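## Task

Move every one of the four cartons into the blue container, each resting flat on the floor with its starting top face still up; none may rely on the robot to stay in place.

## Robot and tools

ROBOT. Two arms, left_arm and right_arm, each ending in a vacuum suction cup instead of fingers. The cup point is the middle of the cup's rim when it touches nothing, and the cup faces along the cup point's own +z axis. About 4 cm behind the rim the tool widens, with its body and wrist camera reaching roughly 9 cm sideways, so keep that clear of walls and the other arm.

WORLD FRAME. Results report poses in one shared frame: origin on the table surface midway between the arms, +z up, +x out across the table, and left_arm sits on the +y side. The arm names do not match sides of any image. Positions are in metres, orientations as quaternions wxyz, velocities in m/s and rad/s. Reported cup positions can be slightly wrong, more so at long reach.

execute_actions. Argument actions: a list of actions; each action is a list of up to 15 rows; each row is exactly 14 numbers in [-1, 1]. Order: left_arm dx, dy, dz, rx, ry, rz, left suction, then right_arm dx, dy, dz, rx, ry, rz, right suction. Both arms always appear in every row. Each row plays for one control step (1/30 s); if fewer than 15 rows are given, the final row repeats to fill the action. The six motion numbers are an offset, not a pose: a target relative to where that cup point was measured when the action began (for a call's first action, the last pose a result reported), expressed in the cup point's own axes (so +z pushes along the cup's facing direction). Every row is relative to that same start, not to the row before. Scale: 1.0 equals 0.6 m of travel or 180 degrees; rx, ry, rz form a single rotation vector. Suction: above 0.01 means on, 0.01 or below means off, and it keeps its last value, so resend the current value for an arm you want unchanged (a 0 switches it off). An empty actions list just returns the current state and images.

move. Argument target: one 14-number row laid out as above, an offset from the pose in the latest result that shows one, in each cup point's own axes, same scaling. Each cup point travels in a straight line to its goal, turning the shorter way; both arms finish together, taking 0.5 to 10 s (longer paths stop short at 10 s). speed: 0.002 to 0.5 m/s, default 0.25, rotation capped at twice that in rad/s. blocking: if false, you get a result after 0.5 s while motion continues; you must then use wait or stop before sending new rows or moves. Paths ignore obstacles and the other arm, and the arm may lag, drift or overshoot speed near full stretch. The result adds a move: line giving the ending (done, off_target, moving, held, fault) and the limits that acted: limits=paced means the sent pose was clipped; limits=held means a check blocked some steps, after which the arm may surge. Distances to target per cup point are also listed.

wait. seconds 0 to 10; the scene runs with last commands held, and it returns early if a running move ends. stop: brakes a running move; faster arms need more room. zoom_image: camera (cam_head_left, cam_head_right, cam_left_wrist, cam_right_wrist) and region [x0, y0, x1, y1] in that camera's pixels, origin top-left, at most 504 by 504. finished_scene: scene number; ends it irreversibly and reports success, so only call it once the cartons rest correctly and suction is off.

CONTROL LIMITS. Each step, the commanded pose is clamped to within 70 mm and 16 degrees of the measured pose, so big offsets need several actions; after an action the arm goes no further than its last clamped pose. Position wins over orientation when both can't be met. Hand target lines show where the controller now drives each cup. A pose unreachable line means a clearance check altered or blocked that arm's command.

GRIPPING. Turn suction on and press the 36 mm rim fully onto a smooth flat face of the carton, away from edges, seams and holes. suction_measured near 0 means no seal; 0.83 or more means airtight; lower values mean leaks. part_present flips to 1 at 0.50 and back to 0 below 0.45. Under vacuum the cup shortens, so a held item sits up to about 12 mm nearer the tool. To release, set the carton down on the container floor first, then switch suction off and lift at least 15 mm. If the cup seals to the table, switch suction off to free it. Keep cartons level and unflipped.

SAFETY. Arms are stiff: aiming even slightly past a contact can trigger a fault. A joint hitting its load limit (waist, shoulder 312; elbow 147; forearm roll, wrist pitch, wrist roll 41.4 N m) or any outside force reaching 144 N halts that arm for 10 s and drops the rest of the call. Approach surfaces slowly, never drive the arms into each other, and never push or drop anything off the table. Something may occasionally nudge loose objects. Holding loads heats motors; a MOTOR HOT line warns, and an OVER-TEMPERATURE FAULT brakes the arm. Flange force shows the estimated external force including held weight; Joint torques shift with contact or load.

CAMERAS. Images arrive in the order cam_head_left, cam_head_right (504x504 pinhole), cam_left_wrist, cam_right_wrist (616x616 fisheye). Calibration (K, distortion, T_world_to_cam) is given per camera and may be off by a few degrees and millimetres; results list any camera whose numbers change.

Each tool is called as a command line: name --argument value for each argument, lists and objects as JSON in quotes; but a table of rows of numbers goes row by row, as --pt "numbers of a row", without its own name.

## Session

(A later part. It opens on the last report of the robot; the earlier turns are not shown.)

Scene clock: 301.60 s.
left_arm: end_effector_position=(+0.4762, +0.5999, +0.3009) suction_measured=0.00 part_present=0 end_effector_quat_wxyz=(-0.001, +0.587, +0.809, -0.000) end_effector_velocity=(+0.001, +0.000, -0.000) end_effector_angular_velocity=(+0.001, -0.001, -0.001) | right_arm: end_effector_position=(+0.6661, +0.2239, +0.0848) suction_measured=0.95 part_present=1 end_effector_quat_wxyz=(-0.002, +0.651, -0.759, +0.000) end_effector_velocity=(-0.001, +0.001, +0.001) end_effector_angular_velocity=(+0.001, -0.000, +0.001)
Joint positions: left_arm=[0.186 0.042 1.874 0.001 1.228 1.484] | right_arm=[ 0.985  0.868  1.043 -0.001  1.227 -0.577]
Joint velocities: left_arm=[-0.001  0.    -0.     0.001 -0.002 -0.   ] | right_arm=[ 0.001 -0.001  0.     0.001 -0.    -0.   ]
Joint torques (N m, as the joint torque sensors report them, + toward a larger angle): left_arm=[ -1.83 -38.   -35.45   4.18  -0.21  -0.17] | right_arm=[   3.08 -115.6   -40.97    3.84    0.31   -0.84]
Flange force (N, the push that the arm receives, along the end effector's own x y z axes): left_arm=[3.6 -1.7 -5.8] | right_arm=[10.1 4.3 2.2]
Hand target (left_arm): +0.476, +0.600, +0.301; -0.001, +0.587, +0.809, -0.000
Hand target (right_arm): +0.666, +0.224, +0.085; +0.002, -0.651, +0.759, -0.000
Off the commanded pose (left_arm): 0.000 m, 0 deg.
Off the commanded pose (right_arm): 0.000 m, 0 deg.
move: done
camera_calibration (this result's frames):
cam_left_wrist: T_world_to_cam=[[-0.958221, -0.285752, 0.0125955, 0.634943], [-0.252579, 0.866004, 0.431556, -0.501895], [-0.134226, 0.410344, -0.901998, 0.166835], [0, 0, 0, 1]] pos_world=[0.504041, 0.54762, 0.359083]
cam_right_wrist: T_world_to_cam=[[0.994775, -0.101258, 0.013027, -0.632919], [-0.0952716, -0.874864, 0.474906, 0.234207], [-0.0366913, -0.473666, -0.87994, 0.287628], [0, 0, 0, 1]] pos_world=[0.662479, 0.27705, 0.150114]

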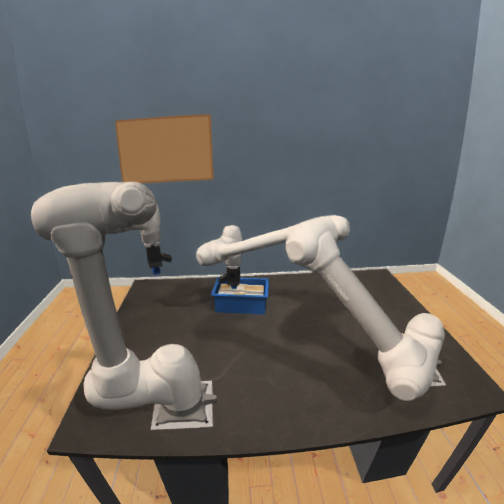

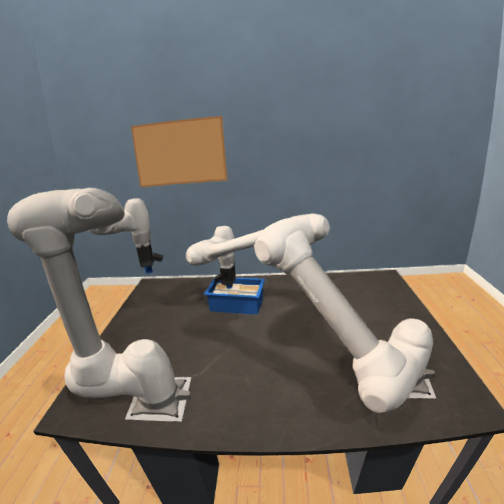

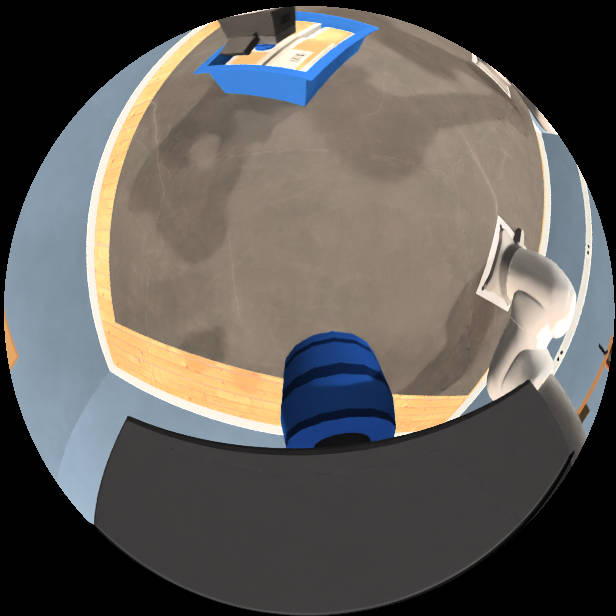

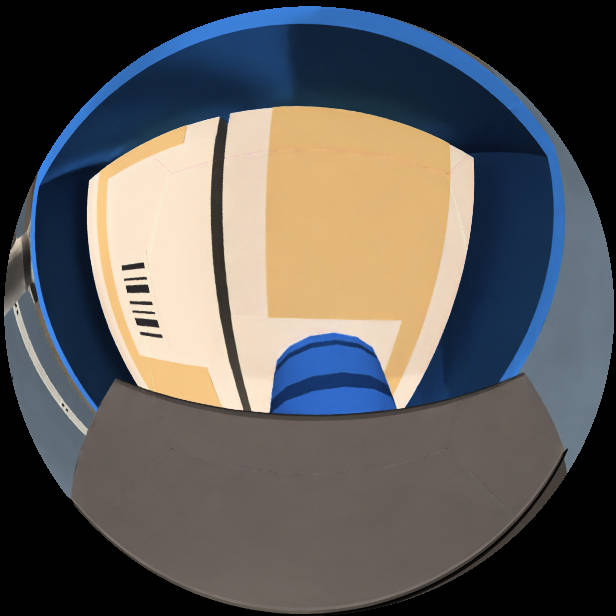

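move --target '[0,0,0,0,0,0,0,0,0,0.002,0,0,0,1]' --speed 0.01

execute_actions --actions '[[[0,0,0,0,0,0,0,0,0,0,0,0,0,0]]]'

move --target '[0,0,0,0,0,0,0,0,0,-0.13,0,0,0,0]' --speed 0.12

Scene clock: 306.17 s.
left_arm: end_effector_position=(+0.4762, +0.5999, +0.3009) suction_measured=0.00 part_present=0 end_effector_quat_wxyz=(-0.001, +0.587, +0.809, -0.000) end_effector_velocity=(-0.001, -0.000, +0.001) end_effector_angular_velocity=(-0.001, -0.000, -0.000) | right_arm: end_effector_position=(+0.6661, +0.2239, +0.0837) suction_measured=0.95 part_present=1 end_effector_quat_wxyz=(-0.002, +0.651, -0.759, +0.000) end_effector_velocity=(+0.000, -0.001, -0.001) end_effector_angular_velocity=(-0.000, +0.001, -0.001)
Joint positions: left_arm=[0.186 0.042 1.874 0.001 1.228 1.484] | right_arm=[ 0.985  0.868  1.044 -0.001  1.226 -0.577]
Joint velocities: left_arm=[ 0.    -0.001  0.    -0.001  0.001  0.001] | right_arm=[-0.001  0.     0.001  0.001 -0.    -0.   ]
Joint torques (N m, as the joint torque sensors report them, + toward a larger angle): left_arm=[ -0.68 -38.68 -35.72   4.32  -0.41  -0.13] | right_arm=[   2.95 -116.69  -40.62    3.92    0.14   -0.72]
Flange force (N, the push that the arm receives, along the end effector's own x y z axes): left_arm=[1.5 -1.6 -5.6] | right_arm=[7.7 1.5 2.9]
Hand target (left_arm): +0.476, +0.600, +0.301; -0.001, +0.587, +0.809, -0.000
Hand target (right_arm): +0.666, +0.224, +0.084; +0.002, -0.651, +0.759, -0.000
Off the commanded pose (left_arm): 0.000 m, 0 deg.
Off the commanded pose (right_arm): 0.000 m, 0 deg.
move: done
camera_calibration (this result's frames):
cam_left_wrist: T_world_to_cam=[[-0.958221, -0.285752, 0.0125956, 0.634943], [-0.25258, 0.866004, 0.431556, -0.501895], [-0.134226, 0.410344, -0.901998, 0.166835], [0, 0, 0, 1]] pos_world=[0.504041, 0.54762, 0.359083]
cam_right_wrist: T_world_to_cam=[[0.994775, -0.101257, 0.0130324, -0.632908], [-0.0952735, -0.874868, 0.4749, 0.234774], [-0.0366853, -0.47366, -0.879944, 0.286586], [0, 0, 0, 1]] pos_world=[0.662482, 0.277054, 0.148934]

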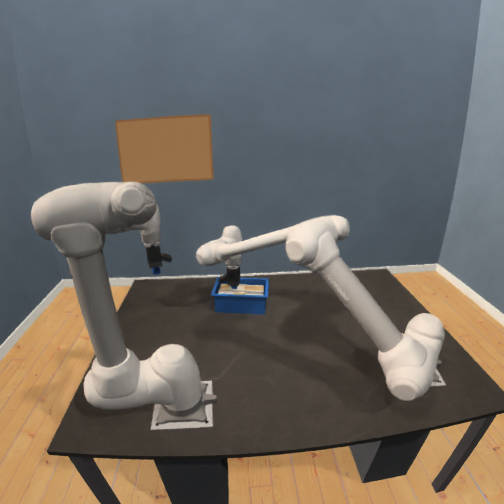

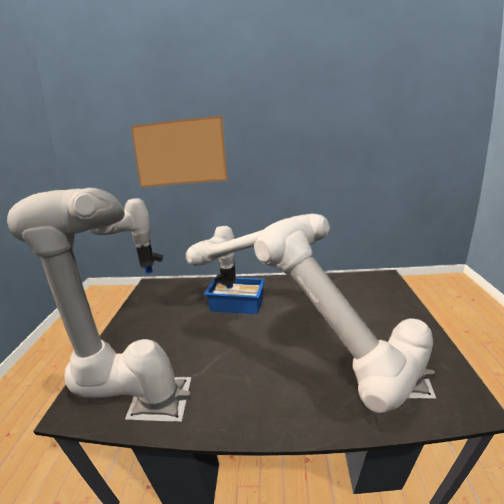

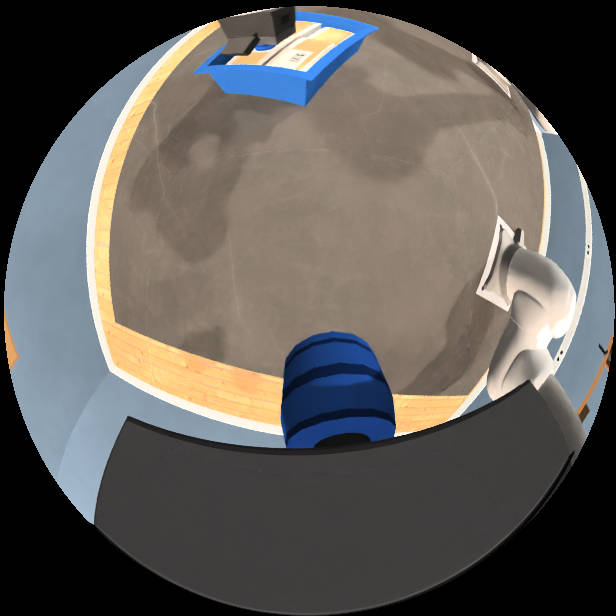

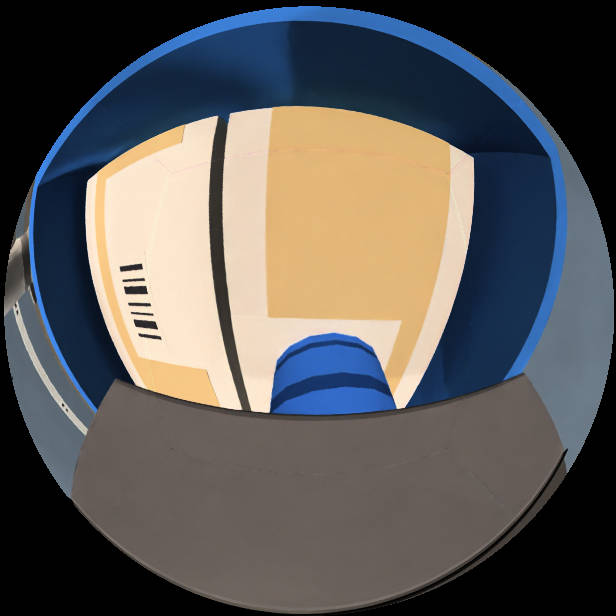

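Scene clock: 306.67 s.
left_arm: end_effector_position=(+0.4762, +0.5999, +0.3009) suction_measured=0.00 part_present=0 end_effector_quat_wxyz=(-0.001, +0.587, +0.809, -0.000) end_effector_velocity=(+0.000, +0.000, +0.000) end_effector_angular_velocity=(-0.000, -0.002, +0.001) | right_arm: end_effector_position=(+0.6661, +0.2239, +0.0837) suction_measured=0.01 part_present=0 end_effector_quat_wxyz=(-0.002, +0.651, -0.759, +0.000) end_effector_velocity=(+0.001, -0.001, -0.000) end_effector_angular_velocity=(+0.000, +0.000, -0.001)
Joint positions: left_arm=[0.186 0.042 1.874 0.001 1.228 1.484] | right_arm=[ 0.985  0.868  1.044 -0.001  1.226 -0.577]
Joint velocities: left_arm=[ 0.    -0.     0.    -0.001 -0.001 -0.   ] | right_arm=[-0.001  0.001 -0.     0.    -0.001  0.   ]
Joint torques (N m, as the joint torque sensors report them, + toward a larger angle): left_arm=[ -1.8  -38.24 -35.12   4.2   -0.19  -0.27] | right_arm=[  3.98 -99.97 -31.95   3.76  -0.08  -0.91]
Flange force (N, the push that the arm receives, along the end effector's own x y z axes): left_arm=[3.9 -1.5 -6.6] | right_arm=[8.2 0.3 -14.1]
Hand target (left_arm): +0.476, +0.600, +0.301; -0.001, +0.587, +0.809, -0.000
Hand target (right_arm): +0.666, +0.224, +0.084; +0.002, -0.651, +0.759, -0.000
Off the commanded pose (left_arm): 0.000 m, 0 deg.
Off the commanded pose (right_arm): 0.000 m, 0 deg.
camera_calibration (this result's frames):
cam_left_wrist: T_world_to_cam=[[-0.958221, -0.285752, 0.0125954, 0.634943], [-0.25258, 0.866004, 0.431556, -0.501895], [-0.134226, 0.410345, -0.901998, 0.166835], [0, 0, 0, 1]] pos_world=[0.504041, 0.54762, 0.359083]
cam_right_wrist: T_world_to_cam=[[0.994775, -0.101257, 0.0130345, -0.632909], [-0.0952748, -0.874869, 0.474897, 0.234778], [-0.0366833, -0.473657, -0.879945, 0.286582], [0, 0, 0, 1]] pos_world=[0.662483, 0.277055, 0.148931]

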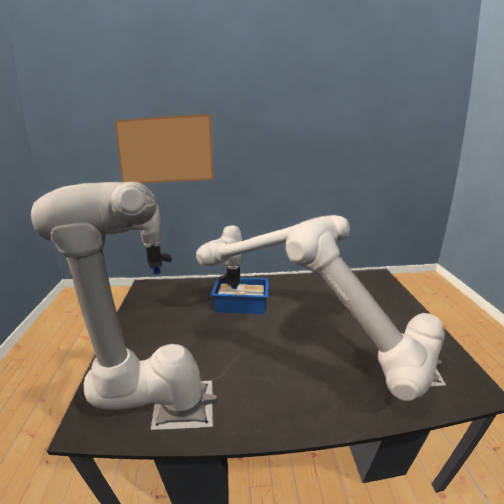

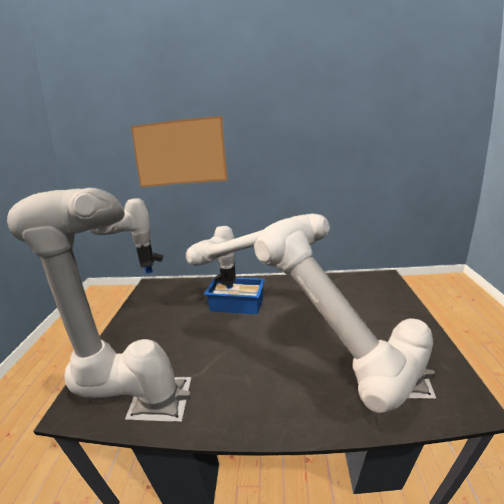

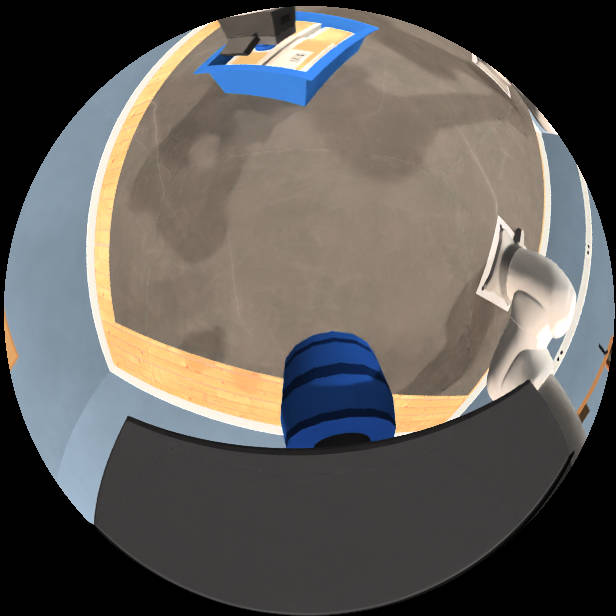

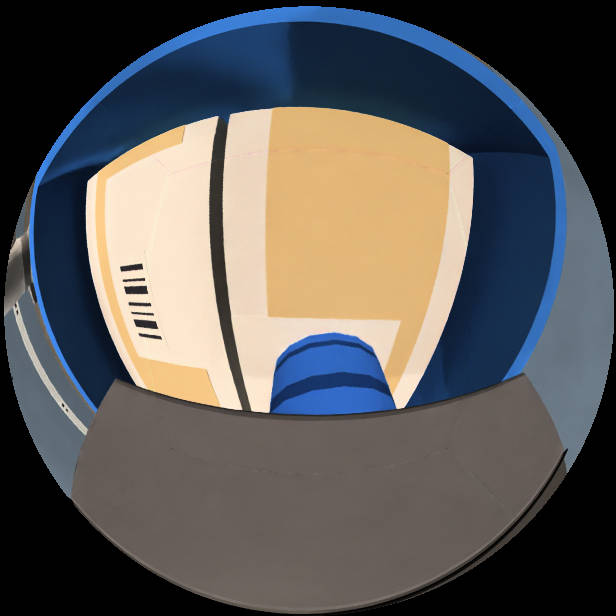

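Scene clock: 307.67 s.
left_arm: end_effector_position=(+0.4762, +0.5999, +0.3009) suction_measured=0.00 part_present=0 end_effector_quat_wxyz=(-0.001, +0.587, +0.809, -0.000) end_effector_velocity=(-0.000, -0.000, +0.000) end_effector_angular_velocity=(-0.002, -0.000, +0.001) | right_arm: end_effector_position=(+0.6659, +0.2237, +0.1616) suction_measured=0.01 part_present=0 end_effector_quat_wxyz=(-0.002, +0.651, -0.759, +0.000) end_effector_velocity=(+0.000, +0.001, +0.001) end_effector_angular_velocity=(+0.002, +0.000, +0.000)
Joint positions: left_arm=[0.186 0.042 1.874 0.001 1.228 1.484] | right_arm=[ 0.985  0.826  0.978 -0.001  1.334 -0.577]
Joint velocities: left_arm=[ 0.001 -0.001  0.001 -0.002  0.     0.   ] | right_arm=[-0.     0.    -0.003  0.001  0.002 -0.001]
Joint torques (N m, as the joint torque sensors report them, + toward a larger angle): left_arm=[ -1.19 -38.28 -35.24   4.28  -0.4   -0.15] | right_arm=[   4.44 -109.91  -40.22    4.14    0.02   -0.84]
Flange force (N, the push that the arm receives, along the end effector's own x y z axes): left_arm=[2.4 -2.1 -6.8] | right_arm=[12.0 2.6 -1.0]
Hand target (left_arm): +0.476, +0.600, +0.301; -0.001, +0.587, +0.809, -0.000
Hand target (right_arm): +0.666, +0.224, +0.162; +0.002, -0.651, +0.759, -0.000
Off the commanded pose (left_arm): 0.000 m, 0 deg.
Off the commanded pose (right_arm): 0.000 m, 0 deg.
move: done
camera_calibration (this result's frames):
cam_left_wrist: T_world_to_cam=[[-0.958221, -0.285752, 0.0125954, 0.634943], [-0.25258, 0.866004, 0.431556, -0.501895], [-0.134226, 0.410344, -0.901998, 0.166835], [0, 0, 0, 1]] pos_world=[0.504041, 0.54762, 0.359083]
cam_right_wrist: T_world_to_cam=[[0.994767, -0.101338, 0.0130337, -0.633727], [-0.0953436, -0.874841, 0.474934, 0.197581], [-0.0367264, -0.473691, -0.879925, 0.35507], [0, 0, 0, 1]] pos_world=[0.662289, 0.276825, 0.226857]

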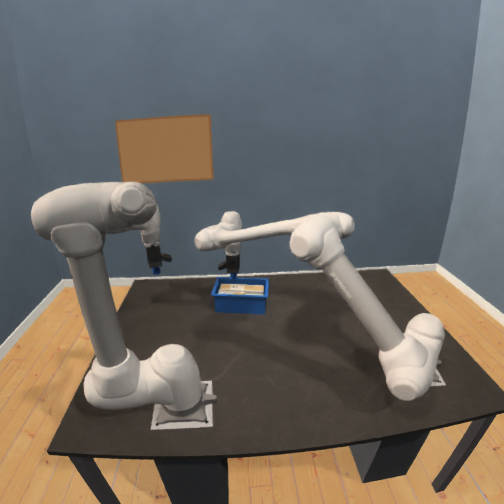

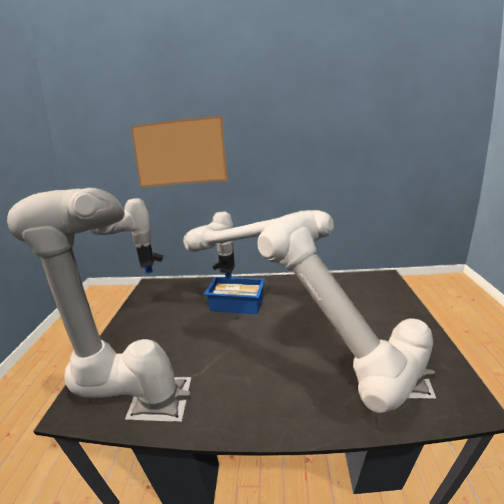

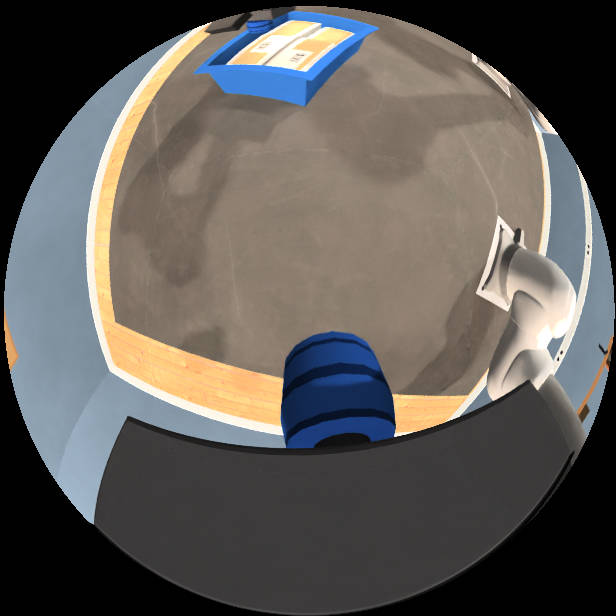

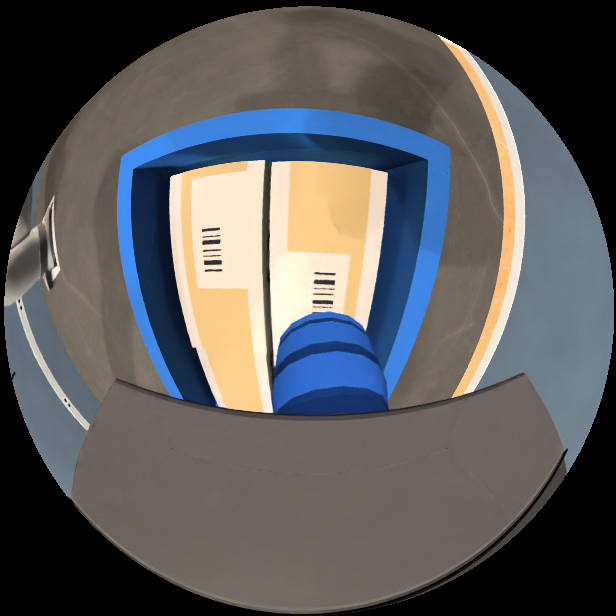

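finished_scene --scene 2

The scene is finished: the task was done.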